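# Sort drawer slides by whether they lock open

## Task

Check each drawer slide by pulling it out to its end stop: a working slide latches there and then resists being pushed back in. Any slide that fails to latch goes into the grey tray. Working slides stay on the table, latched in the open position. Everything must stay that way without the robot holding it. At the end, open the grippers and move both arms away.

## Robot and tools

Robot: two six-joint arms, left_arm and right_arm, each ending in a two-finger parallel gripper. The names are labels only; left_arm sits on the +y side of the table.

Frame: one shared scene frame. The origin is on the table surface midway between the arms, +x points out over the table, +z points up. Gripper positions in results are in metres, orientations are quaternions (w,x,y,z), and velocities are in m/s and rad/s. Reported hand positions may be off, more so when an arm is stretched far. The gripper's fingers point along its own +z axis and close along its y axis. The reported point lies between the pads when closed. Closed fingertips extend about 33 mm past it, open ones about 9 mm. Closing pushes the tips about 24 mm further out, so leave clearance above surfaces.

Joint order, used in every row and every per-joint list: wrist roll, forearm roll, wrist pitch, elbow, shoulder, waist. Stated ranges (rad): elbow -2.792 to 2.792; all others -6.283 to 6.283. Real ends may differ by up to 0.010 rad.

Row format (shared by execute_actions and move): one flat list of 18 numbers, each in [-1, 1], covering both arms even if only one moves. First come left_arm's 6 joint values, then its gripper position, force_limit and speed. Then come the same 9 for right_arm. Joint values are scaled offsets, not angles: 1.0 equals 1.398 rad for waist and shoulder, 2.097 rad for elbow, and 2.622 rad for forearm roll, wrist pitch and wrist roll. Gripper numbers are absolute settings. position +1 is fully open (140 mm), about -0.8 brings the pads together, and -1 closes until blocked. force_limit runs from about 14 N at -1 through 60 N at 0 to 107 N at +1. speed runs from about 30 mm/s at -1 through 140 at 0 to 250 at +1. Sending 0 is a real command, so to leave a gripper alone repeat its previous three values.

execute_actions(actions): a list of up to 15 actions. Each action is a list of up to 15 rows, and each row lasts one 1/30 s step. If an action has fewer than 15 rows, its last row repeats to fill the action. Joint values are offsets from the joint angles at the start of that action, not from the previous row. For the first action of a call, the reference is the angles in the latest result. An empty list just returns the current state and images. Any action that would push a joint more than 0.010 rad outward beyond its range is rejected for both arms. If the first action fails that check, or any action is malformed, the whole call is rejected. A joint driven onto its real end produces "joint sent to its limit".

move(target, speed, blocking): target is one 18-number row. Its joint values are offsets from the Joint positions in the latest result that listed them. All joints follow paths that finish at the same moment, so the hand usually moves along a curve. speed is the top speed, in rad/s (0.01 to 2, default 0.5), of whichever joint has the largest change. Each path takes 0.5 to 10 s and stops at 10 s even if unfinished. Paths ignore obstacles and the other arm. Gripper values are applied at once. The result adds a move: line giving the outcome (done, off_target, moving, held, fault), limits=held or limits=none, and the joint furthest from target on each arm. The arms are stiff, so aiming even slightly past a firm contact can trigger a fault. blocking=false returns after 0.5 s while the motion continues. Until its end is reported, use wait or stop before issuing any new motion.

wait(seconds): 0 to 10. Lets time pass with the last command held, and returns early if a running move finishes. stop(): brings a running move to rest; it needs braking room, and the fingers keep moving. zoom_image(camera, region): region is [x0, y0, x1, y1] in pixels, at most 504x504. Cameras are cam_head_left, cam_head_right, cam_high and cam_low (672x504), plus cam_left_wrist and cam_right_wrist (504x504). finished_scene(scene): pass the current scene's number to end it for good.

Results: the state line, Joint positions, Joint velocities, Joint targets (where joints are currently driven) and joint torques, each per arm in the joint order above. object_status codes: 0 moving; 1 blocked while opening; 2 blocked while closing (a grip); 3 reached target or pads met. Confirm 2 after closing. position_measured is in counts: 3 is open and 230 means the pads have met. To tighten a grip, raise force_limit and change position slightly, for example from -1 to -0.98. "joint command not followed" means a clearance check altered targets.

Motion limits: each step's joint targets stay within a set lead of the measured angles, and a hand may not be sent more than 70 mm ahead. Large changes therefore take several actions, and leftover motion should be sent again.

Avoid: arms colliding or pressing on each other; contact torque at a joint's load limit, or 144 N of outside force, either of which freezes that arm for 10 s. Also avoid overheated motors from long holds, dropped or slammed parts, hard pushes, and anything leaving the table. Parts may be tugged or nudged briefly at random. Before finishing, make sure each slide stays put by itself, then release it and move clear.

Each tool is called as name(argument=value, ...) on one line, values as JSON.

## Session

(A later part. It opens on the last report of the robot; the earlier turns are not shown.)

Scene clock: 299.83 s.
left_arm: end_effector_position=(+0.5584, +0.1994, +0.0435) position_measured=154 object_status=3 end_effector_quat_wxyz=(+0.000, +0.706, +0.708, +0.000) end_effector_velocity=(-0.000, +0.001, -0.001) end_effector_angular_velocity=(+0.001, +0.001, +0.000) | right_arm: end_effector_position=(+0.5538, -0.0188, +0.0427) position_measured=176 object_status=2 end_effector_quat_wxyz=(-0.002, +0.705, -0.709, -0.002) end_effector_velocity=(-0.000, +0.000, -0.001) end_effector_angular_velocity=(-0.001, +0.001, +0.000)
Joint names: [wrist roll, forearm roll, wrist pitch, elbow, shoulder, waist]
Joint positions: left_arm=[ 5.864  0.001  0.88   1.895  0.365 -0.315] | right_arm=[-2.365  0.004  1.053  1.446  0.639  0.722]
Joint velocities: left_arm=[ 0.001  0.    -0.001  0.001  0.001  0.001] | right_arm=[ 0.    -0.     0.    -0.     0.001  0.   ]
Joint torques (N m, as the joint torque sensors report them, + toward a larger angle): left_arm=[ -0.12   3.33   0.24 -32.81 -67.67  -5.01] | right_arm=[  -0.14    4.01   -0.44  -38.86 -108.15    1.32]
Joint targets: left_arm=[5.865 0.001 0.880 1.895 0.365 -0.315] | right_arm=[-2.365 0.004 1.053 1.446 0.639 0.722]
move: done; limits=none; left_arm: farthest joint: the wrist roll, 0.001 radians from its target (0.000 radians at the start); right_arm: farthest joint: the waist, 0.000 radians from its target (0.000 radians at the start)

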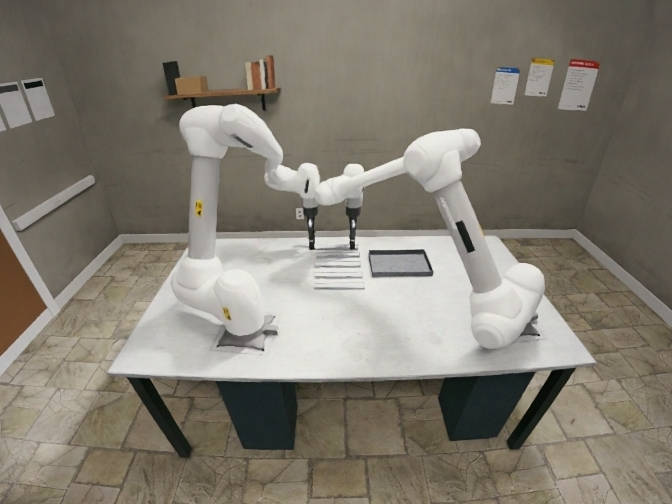

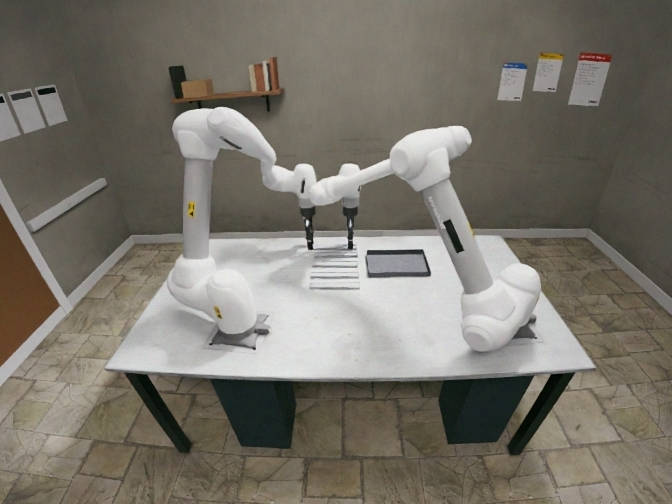

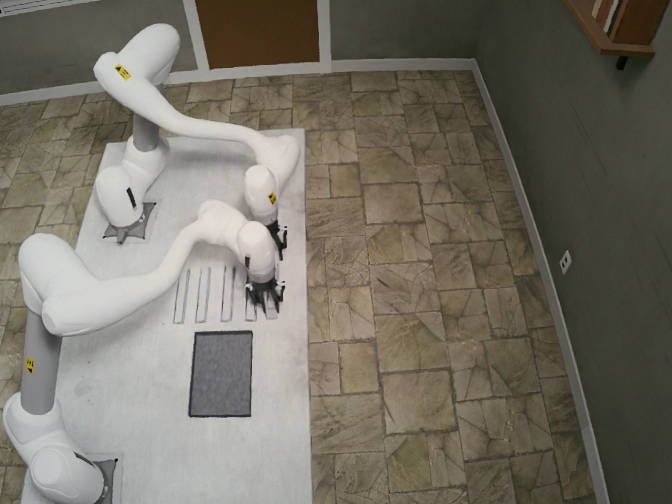

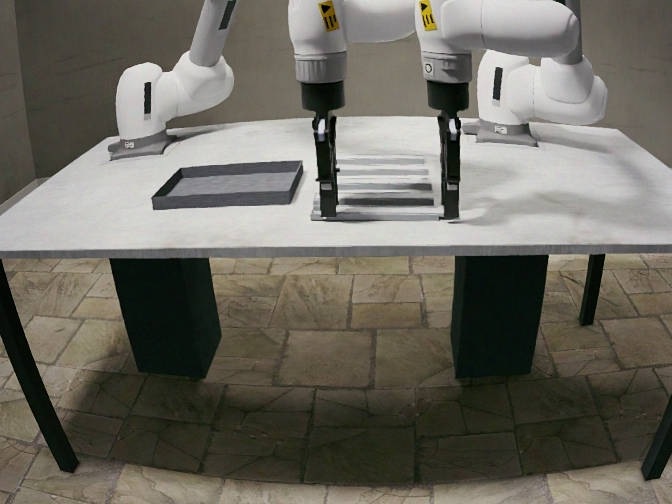

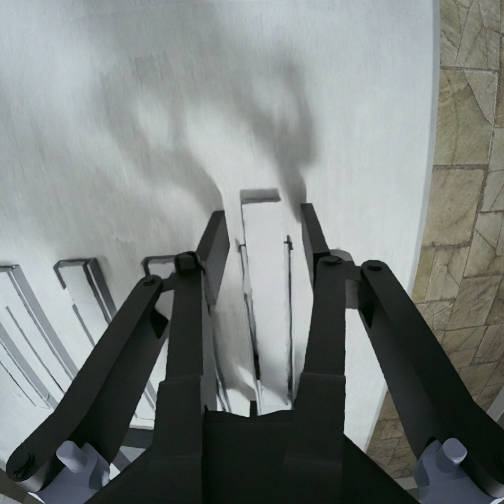

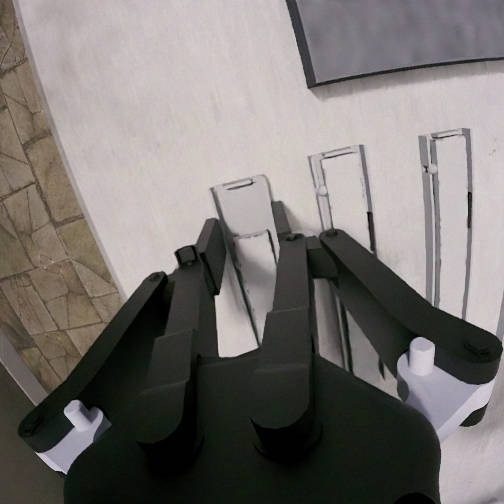

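move(target=[0,0,0.0165,-0.0088,-0.018,0,-0.2,0,0,0,0,0,0,0,0,-1,0.3,-0.7], speed=0.2)

move(target=[0.0236,0,-0.0031,0.0118,-0.012,0.0442,-1,0,0,0,0,0,0,0,0,-1,0.3,-0.7], speed=0.2)

move(target=[0,0,-0.0152,0.0081,0.0166,0,-1,0,0,0,0,0,0,0,0,-1,0.3,-0.7], speed=0.1)

Scene clock: 311.70 s.
left_arm: end_effector_position=(+0.5589, +0.1992, +0.0680) position_measured=154 object_status=3 end_effector_quat_wxyz=(+0.001, +0.706, +0.708, +0.001) end_effector_velocity=(-0.000, -0.001, -0.000) end_effector_angular_velocity=(+0.000, -0.000, -0.002) | right_arm: end_effector_position=(+0.5538, -0.0188, +0.0427) position_measured=176 object_status=2 end_effector_quat_wxyz=(-0.002, +0.705, -0.709, -0.002) end_effector_velocity=(+0.001, -0.001, -0.000) end_effector_angular_velocity=(-0.001, -0.000, -0.001)
Joint names: [wrist roll, forearm roll, wrist pitch, elbow, shoulder, waist]
Joint positions: left_arm=[ 5.865  0.001  0.924  1.877  0.34  -0.315] | right_arm=[-2.365  0.004  1.053  1.446  0.639  0.722]
Joint velocities: left_arm=[ 0.     0.    -0.    -0.     0.    -0.001] | right_arm=[-0.    -0.001 -0.     0.001  0.    -0.002]
Joint torques (N m, as the joint torque sensors report them, + toward a larger angle): left_arm=[  0.06   3.41   0.15 -33.61 -67.18  -6.11] | right_arm=[  -0.2     3.91   -0.46  -39.28 -105.98    2.88]
Joint targets: left_arm=[5.864 0.001 0.924 1.877 0.340 -0.315] | right_arm=[-2.365 0.004 1.053 1.446 0.639 0.722]
move: done; limits=none; left_arm: farthest joint: the wrist roll, 0.001 radians from its target (0.001 radians at the start); right_arm: farthest joint: the waist, 0.000 radians from its target (0.000 radians at the start)

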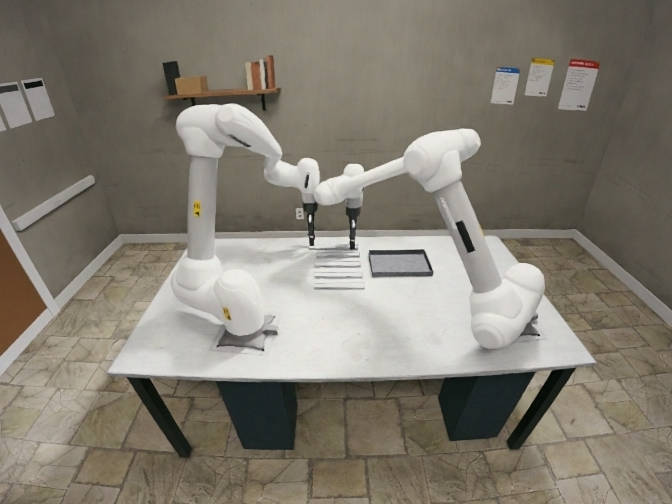

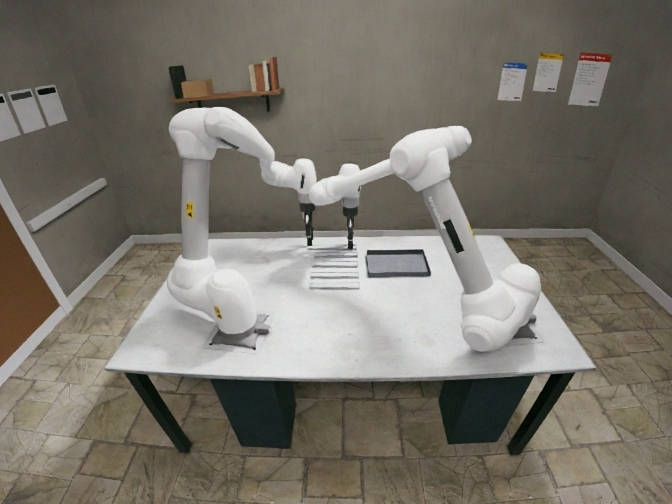

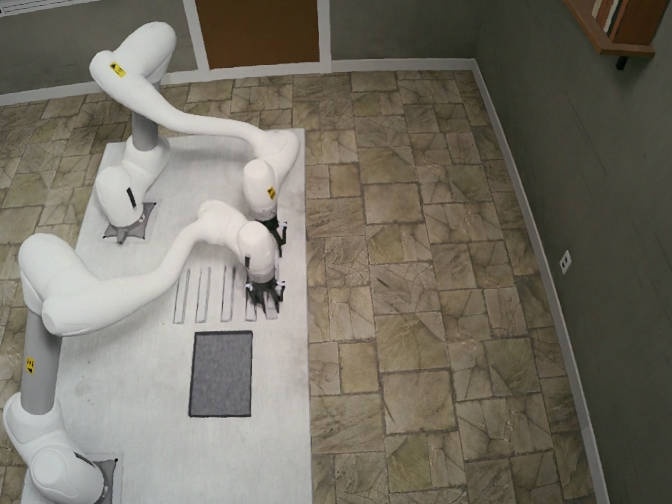

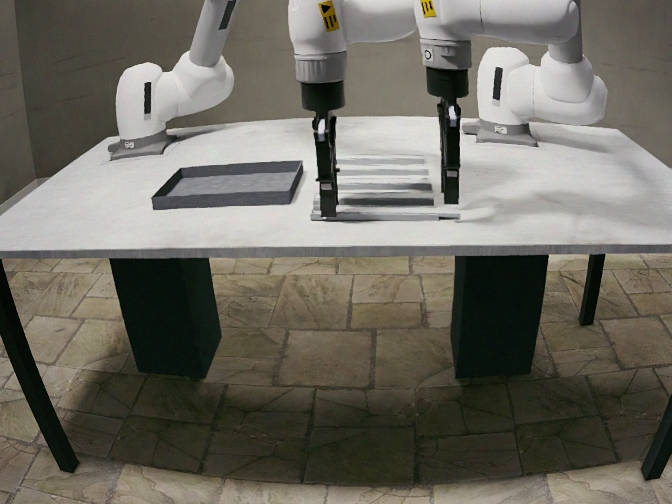

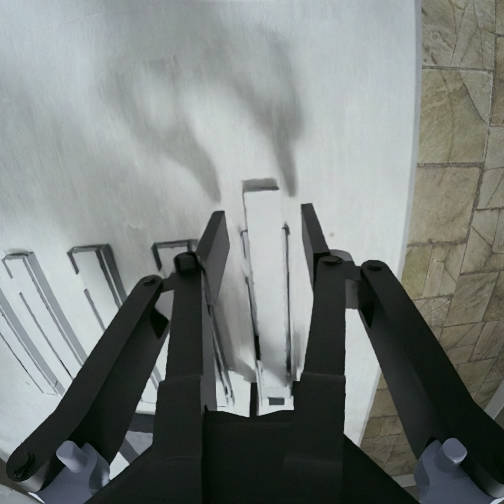

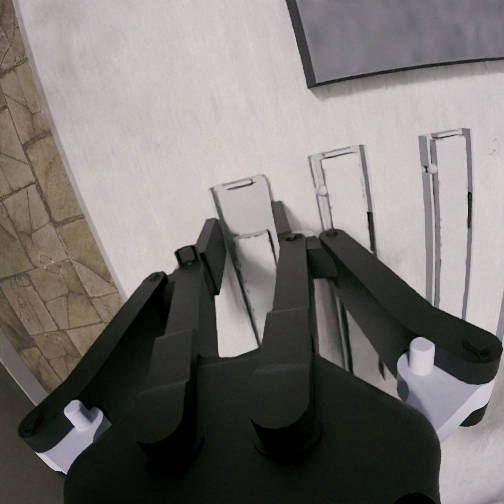

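Scene clock: 312.47 s.
left_arm: end_effector_position=(+0.5604, +0.2417, +0.0678) position_measured=233 object_status=3 end_effector_quat_wxyz=(+0.001, +0.706, +0.708, +0.001) end_effector_velocity=(-0.000, +0.001, -0.001) end_effector_angular_velocity=(+0.001, +0.001, +0.001) | right_arm: end_effector_position=(+0.5538, -0.0188, +0.0427) position_measured=176 object_status=2 end_effector_quat_wxyz=(-0.002, +0.705, -0.709, -0.002) end_effector_velocity=(-0.001, -0.001, -0.002) end_effector_angular_velocity=(-0.002, +0.002, -0.001)
Joint names: [wrist roll, forearm roll, wrist pitch, elbow, shoulder, waist]
Joint positions: left_arm=[ 5.926  0.001  0.915  1.901  0.323 -0.253] | right_arm=[-2.365  0.004  1.053  1.446  0.639  0.722]
Joint velocities: left_arm=[-0.     0.001 -0.     0.001 -0.     0.001] | right_arm=[ 0.     0.     0.     0.002  0.001 -0.   ]
Joint torques (N m, as the joint torque sensors report them, + toward a larger angle): left_arm=[  0.06   3.32   0.06 -33.7  -65.77  -5.88] | right_arm=[  -0.26    3.98   -0.42  -39.   -106.5     3.15]
Joint targets: left_arm=[5.926 0.001 0.915 1.901 0.323 -0.253] | right_arm=[-2.365 0.004 1.053 1.446 0.639 0.722]
move: done; limits=none; left_arm: farthest joint: the wrist roll, 0.001 radians from its target (0.062 radians at the start); right_arm: farthest joint: the waist, 0.000 radians from its target (0.000 radians at the start)

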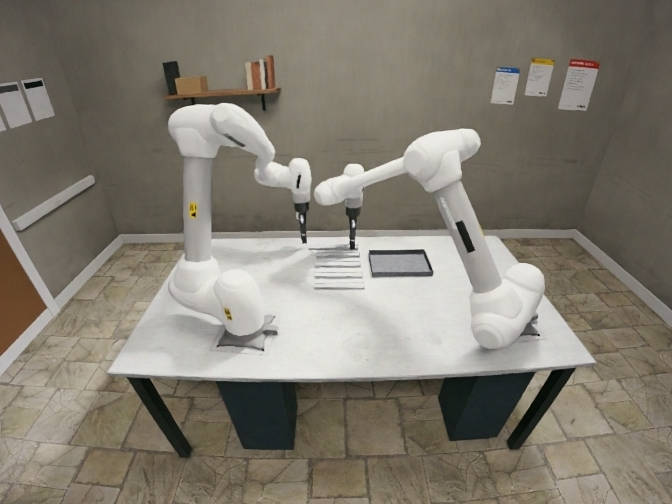

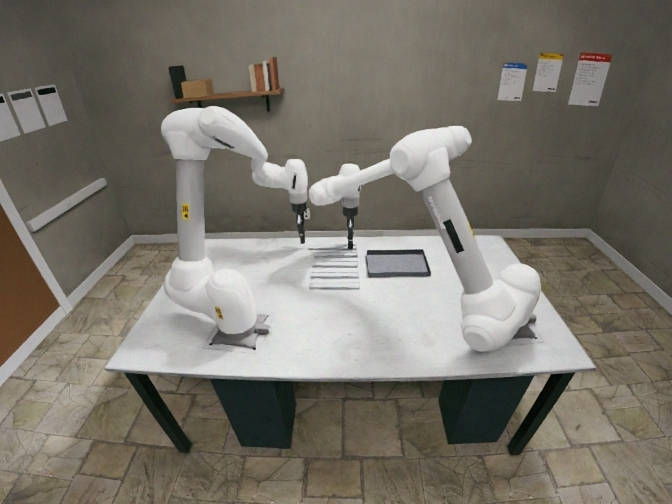

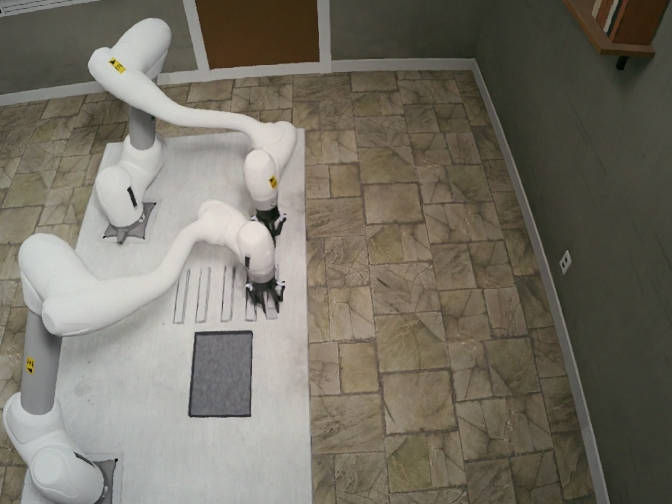

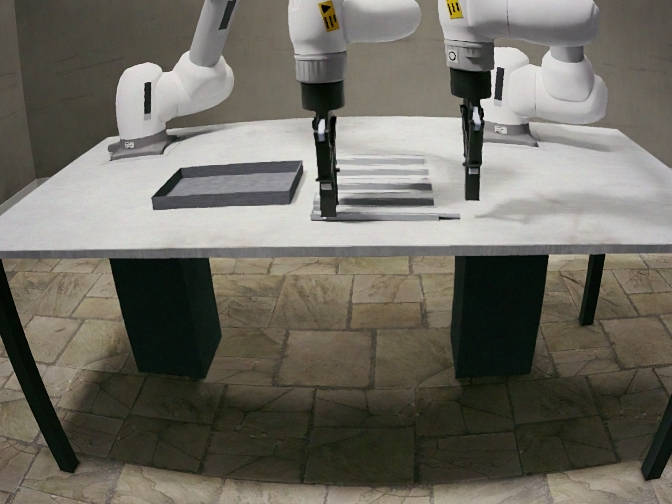

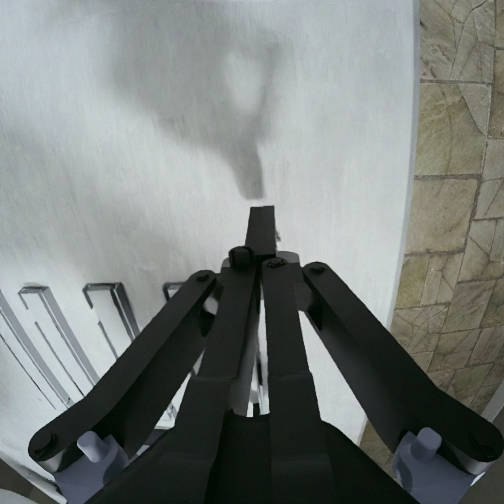

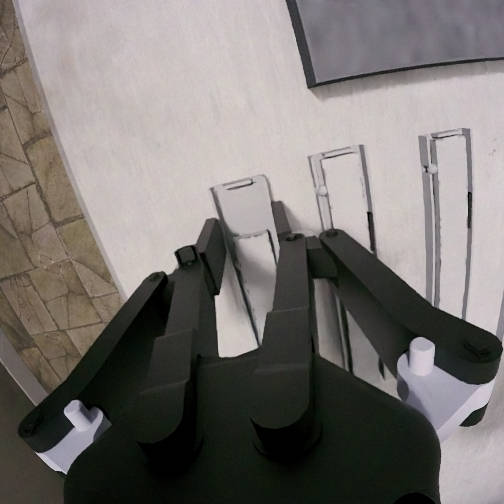

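Scene clock: 313.23 s.
left_arm: end_effector_position=(+0.5599, +0.2419, +0.0456) position_measured=233 object_status=3 end_effector_quat_wxyz=(+0.000, +0.706, +0.708, +0.001) end_effector_velocity=(-0.000, +0.000, -0.000) end_effector_angular_velocity=(+0.002, +0.000, -0.002) | right_arm: end_effector_position=(+0.5538, -0.0188, +0.0427) position_measured=176 object_status=2 end_effector_quat_wxyz=(-0.002, +0.705, -0.709, -0.002) end_effector_velocity=(-0.000, +0.000, +0.000) end_effector_angular_velocity=(+0.000, -0.001, -0.000)
Joint names: [wrist roll, forearm roll, wrist pitch, elbow, shoulder, waist]
Joint positions: left_arm=[ 5.926  0.001  0.876  1.918  0.347 -0.253] | right_arm=[-2.365  0.004  1.053  1.446  0.639  0.722]
Joint velocities: left_arm=[ 0.     0.002 -0.     0.001  0.    -0.001] | right_arm=[ 0. -0.  0. -0. -0.  0.]
Joint torques (N m, as the joint torque sensors report them, + toward a larger angle): left_arm=[ -0.1    3.44   0.   -32.7  -66.98  -5.48] | right_arm=[  -0.09    3.84   -0.52  -38.68 -108.68    2.79]
Joint targets: left_arm=[5.926 0.001 0.876 1.918 0.347 -0.253] | right_arm=[-2.365 0.004 1.053 1.446 0.639 0.722]
move: done; limits=none; left_arm: farthest joint: the waist, 0.000 radians from its target (0.000 radians at the start); right_arm: farthest joint: the waist, 0.000 radians from its target (0.000 radians at the start)

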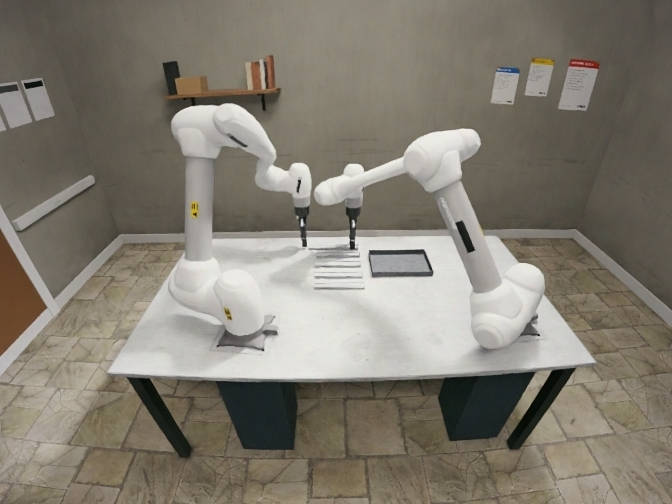

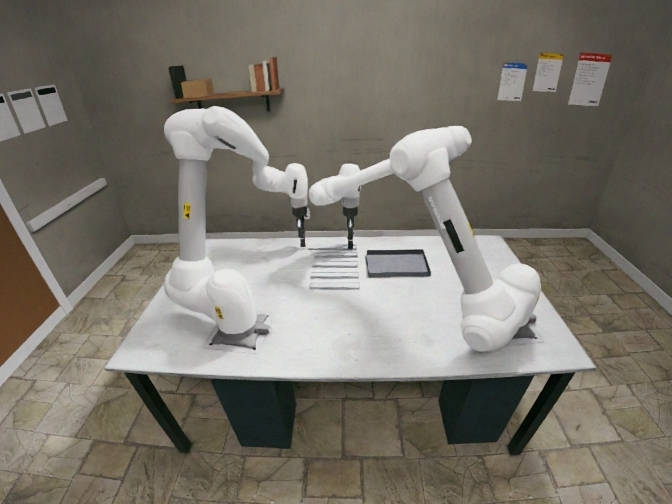

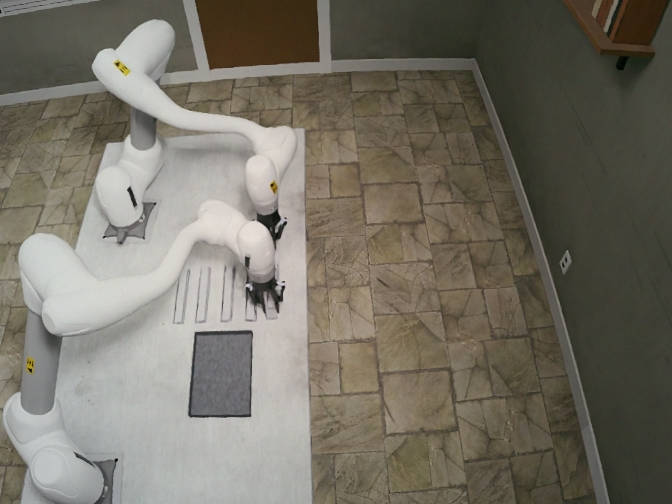

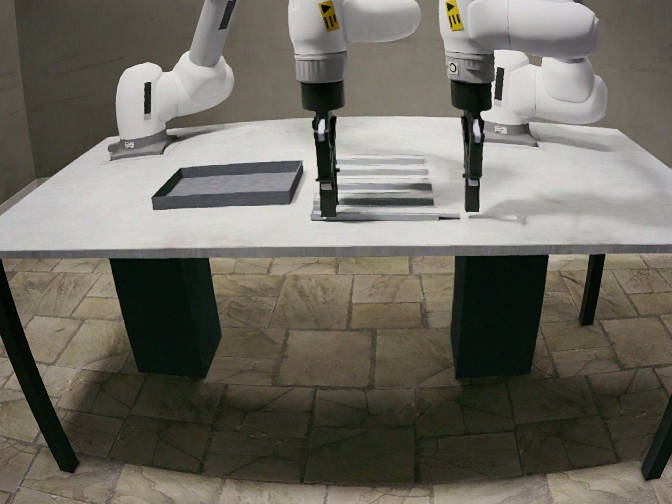

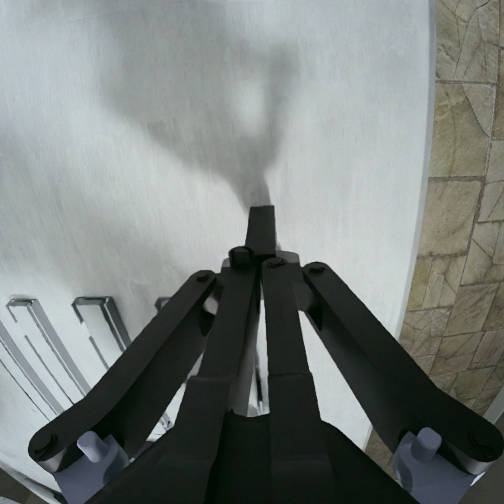

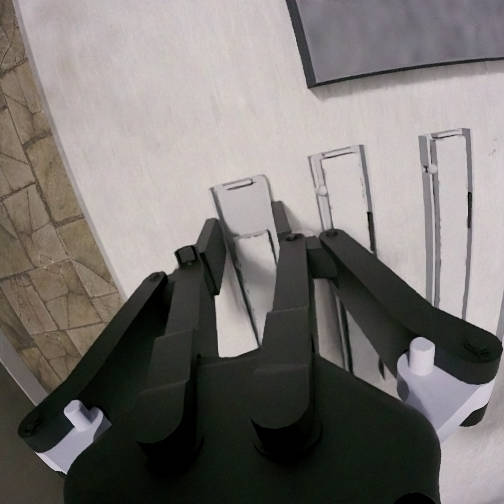

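move(target=[0,0,-0.004,0.0021,0.0043,0,-1,0,0,0,0,0,0,0,0,-1,0.3,-0.7], speed=0.05)

move(target=[-0.025,0,0.0033,-0.0125,0.0127,-0.0468,-1,0,0,0,0,0,0,0,0,-1,0.3,-0.7], speed=0.05)

Scene clock: 323.13 s.
left_arm: end_effector_position=(+0.5597, +0.2420, +0.0398) position_measured=233 object_status=3 end_effector_quat_wxyz=(+0.000, +0.706, +0.708, +0.001) end_effector_velocity=(-0.000, -0.001, +0.001) end_effector_angular_velocity=(-0.001, +0.000, +0.001) | right_arm: end_effector_position=(+0.5538, -0.0188, +0.0427) position_measured=176 object_status=2 end_effector_quat_wxyz=(-0.002, +0.705, -0.709, -0.002) end_effector_velocity=(+0.001, -0.001, -0.000) end_effector_angular_velocity=(-0.001, -0.001, -0.001)
Joint names: [wrist roll, forearm roll, wrist pitch, elbow, shoulder, waist]
Joint positions: left_arm=[ 5.926  0.001  0.865  1.923  0.353 -0.253] | right_arm=[-2.365  0.004  1.053  1.446  0.639  0.722]
Joint velocities: left_arm=[-0.    -0.002  0.001 -0.001 -0.    -0.001] | right_arm=[-0.    -0.001 -0.    -0.     0.    -0.001]
Joint torques (N m, as the joint torque sensors report them, + toward a larger angle): left_arm=[ -0.13   3.25   0.18 -32.3  -66.72  -5.42] | right_arm=[  -0.11    3.96   -0.38  -38.97 -108.05    4.56]
Joint targets: left_arm=[5.926 0.001 0.865 1.923 0.353 -0.253] | right_arm=[-2.365 0.004 1.053 1.446 0.639 0.722]
move: done; limits=none; left_arm: farthest joint: the waist, 0.000 radians from its target (0.000 radians at the start); right_arm: farthest joint: the waist, 0.000 radians from its target (0.000 radians at the start)

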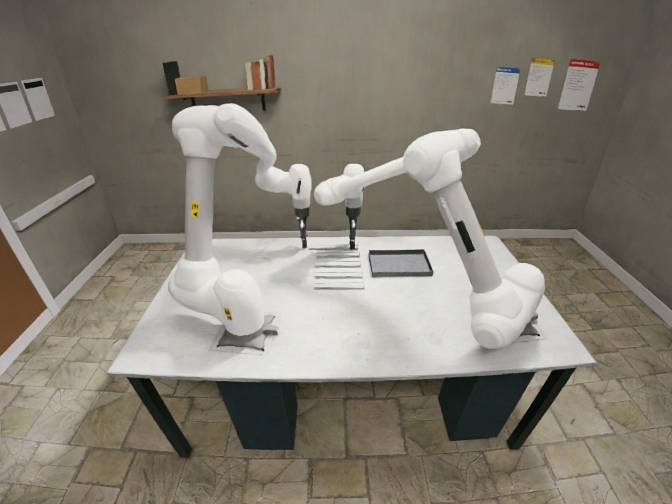

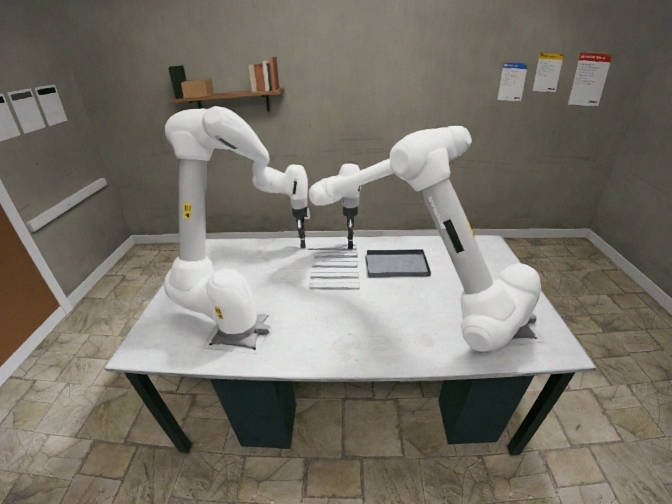

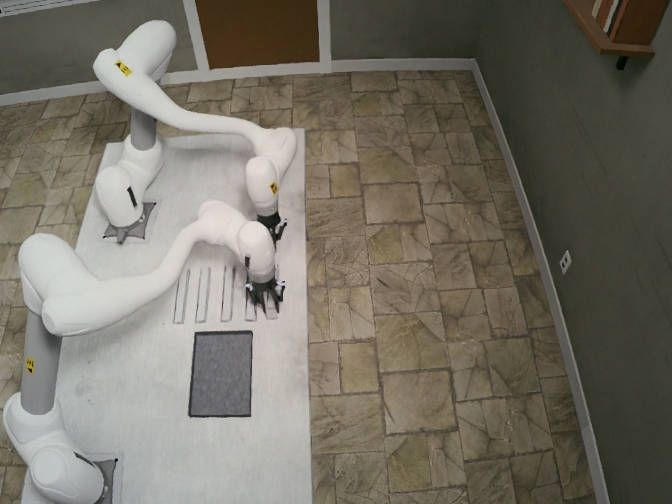

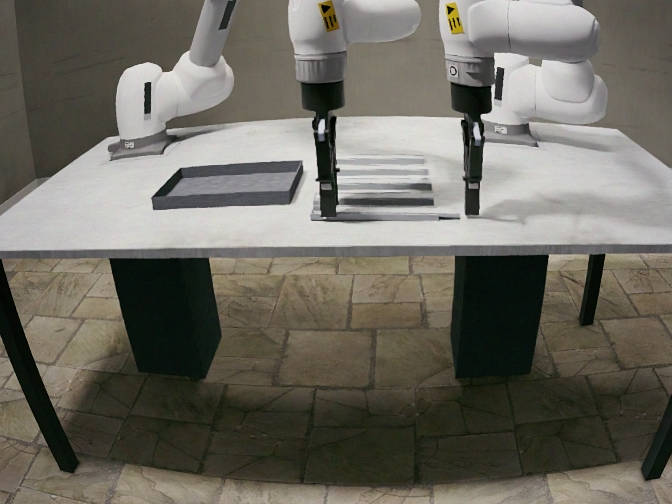

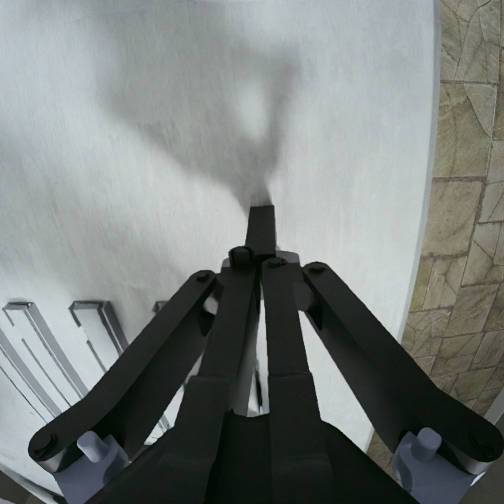

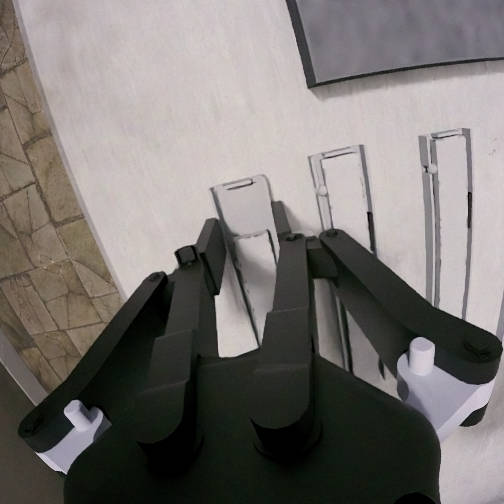

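Scene clock: 324.70 s.
left_arm: end_effector_position=(+0.5581, +0.1969, +0.0396) position_measured=233 object_status=3 end_effector_quat_wxyz=(+0.000, +0.706, +0.708, +0.000) end_effector_velocity=(-0.001, +0.000, -0.000) end_effector_angular_velocity=(+0.001, +0.001, +0.001) | right_arm: end_effector_position=(+0.5538, -0.0188, +0.0427) position_measured=176 object_status=2 end_effector_quat_wxyz=(-0.002, +0.705, -0.709, -0.002) end_effector_velocity=(-0.000, -0.000, -0.000) end_effector_angular_velocity=(-0.000, +0.000, +0.000)
Joint names: [wrist roll, forearm roll, wrist pitch, elbow, shoulder, waist]
Joint positions: left_arm=[ 5.861  0.001  0.874  1.896  0.37  -0.319] | right_arm=[-2.365  0.004  1.053  1.446  0.639  0.722]
Joint velocities: left_arm=[-0.001  0.    -0.     0.002 -0.001 -0.   ] | right_arm=[-0. -0.  0.  0. -0. -0.]
Joint torques (N m, as the joint torque sensors report them, + toward a larger angle): left_arm=[  0.04   2.82   0.3  -32.08 -69.24  -5.54] | right_arm=[   0.11    4.23   -1.1   -40.5  -107.78    3.77]
Joint targets: left_arm=[5.861 0.001 0.874 1.896 0.370 -0.319] | right_arm=[-2.365 0.004 1.053 1.446 0.639 0.722]
move: done; limits=none; left_arm: farthest joint: the waist, 0.000 radians from its target (0.065 radians at the start); right_arm: farthest joint: the waist, 0.000 radians from its target (0.000 radians at the start)

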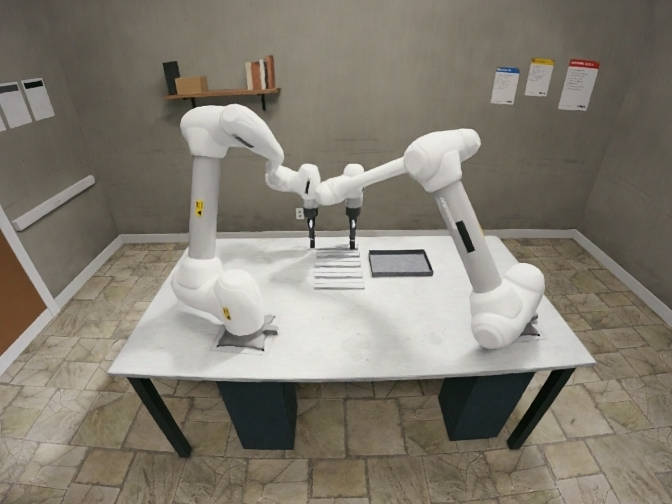

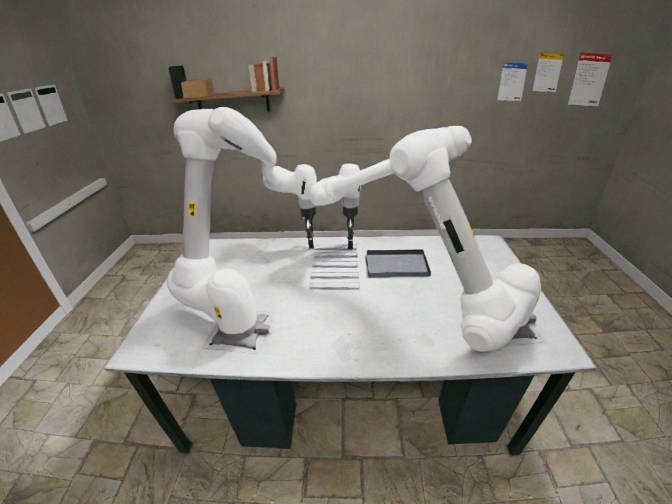

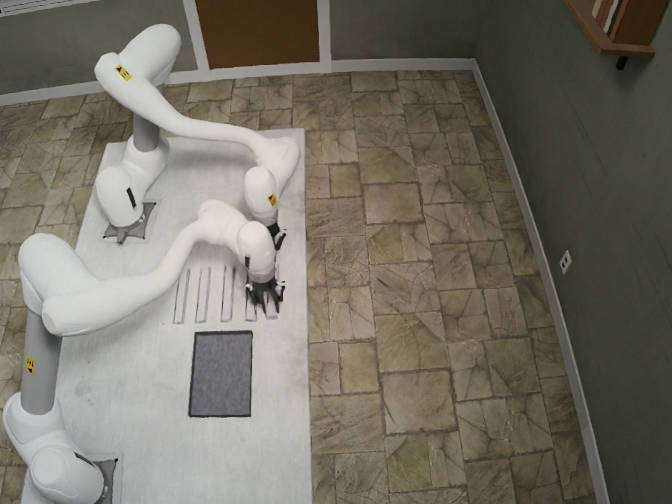

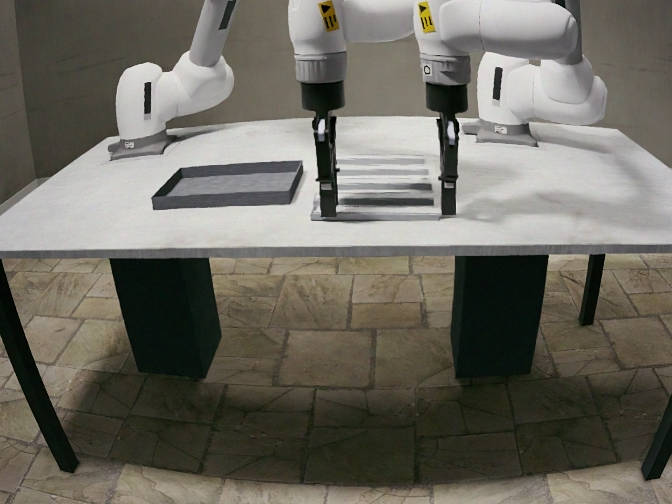

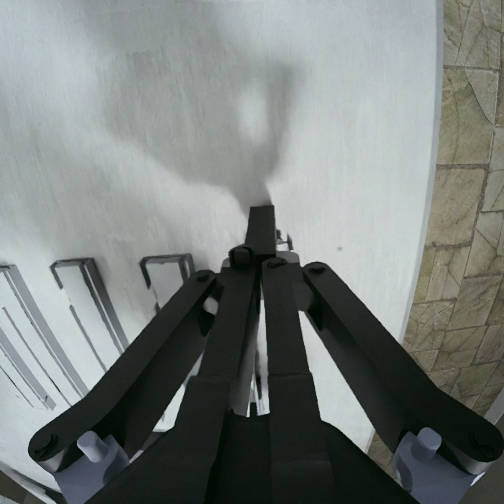

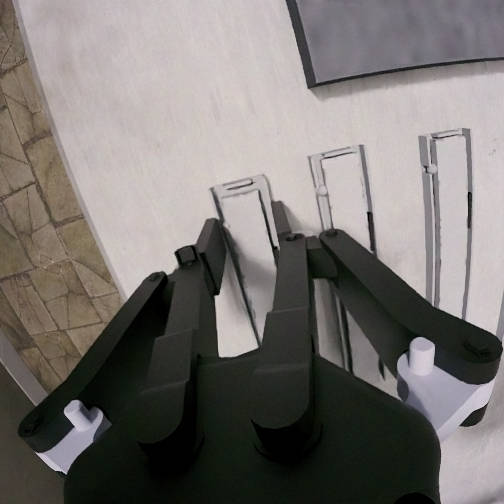

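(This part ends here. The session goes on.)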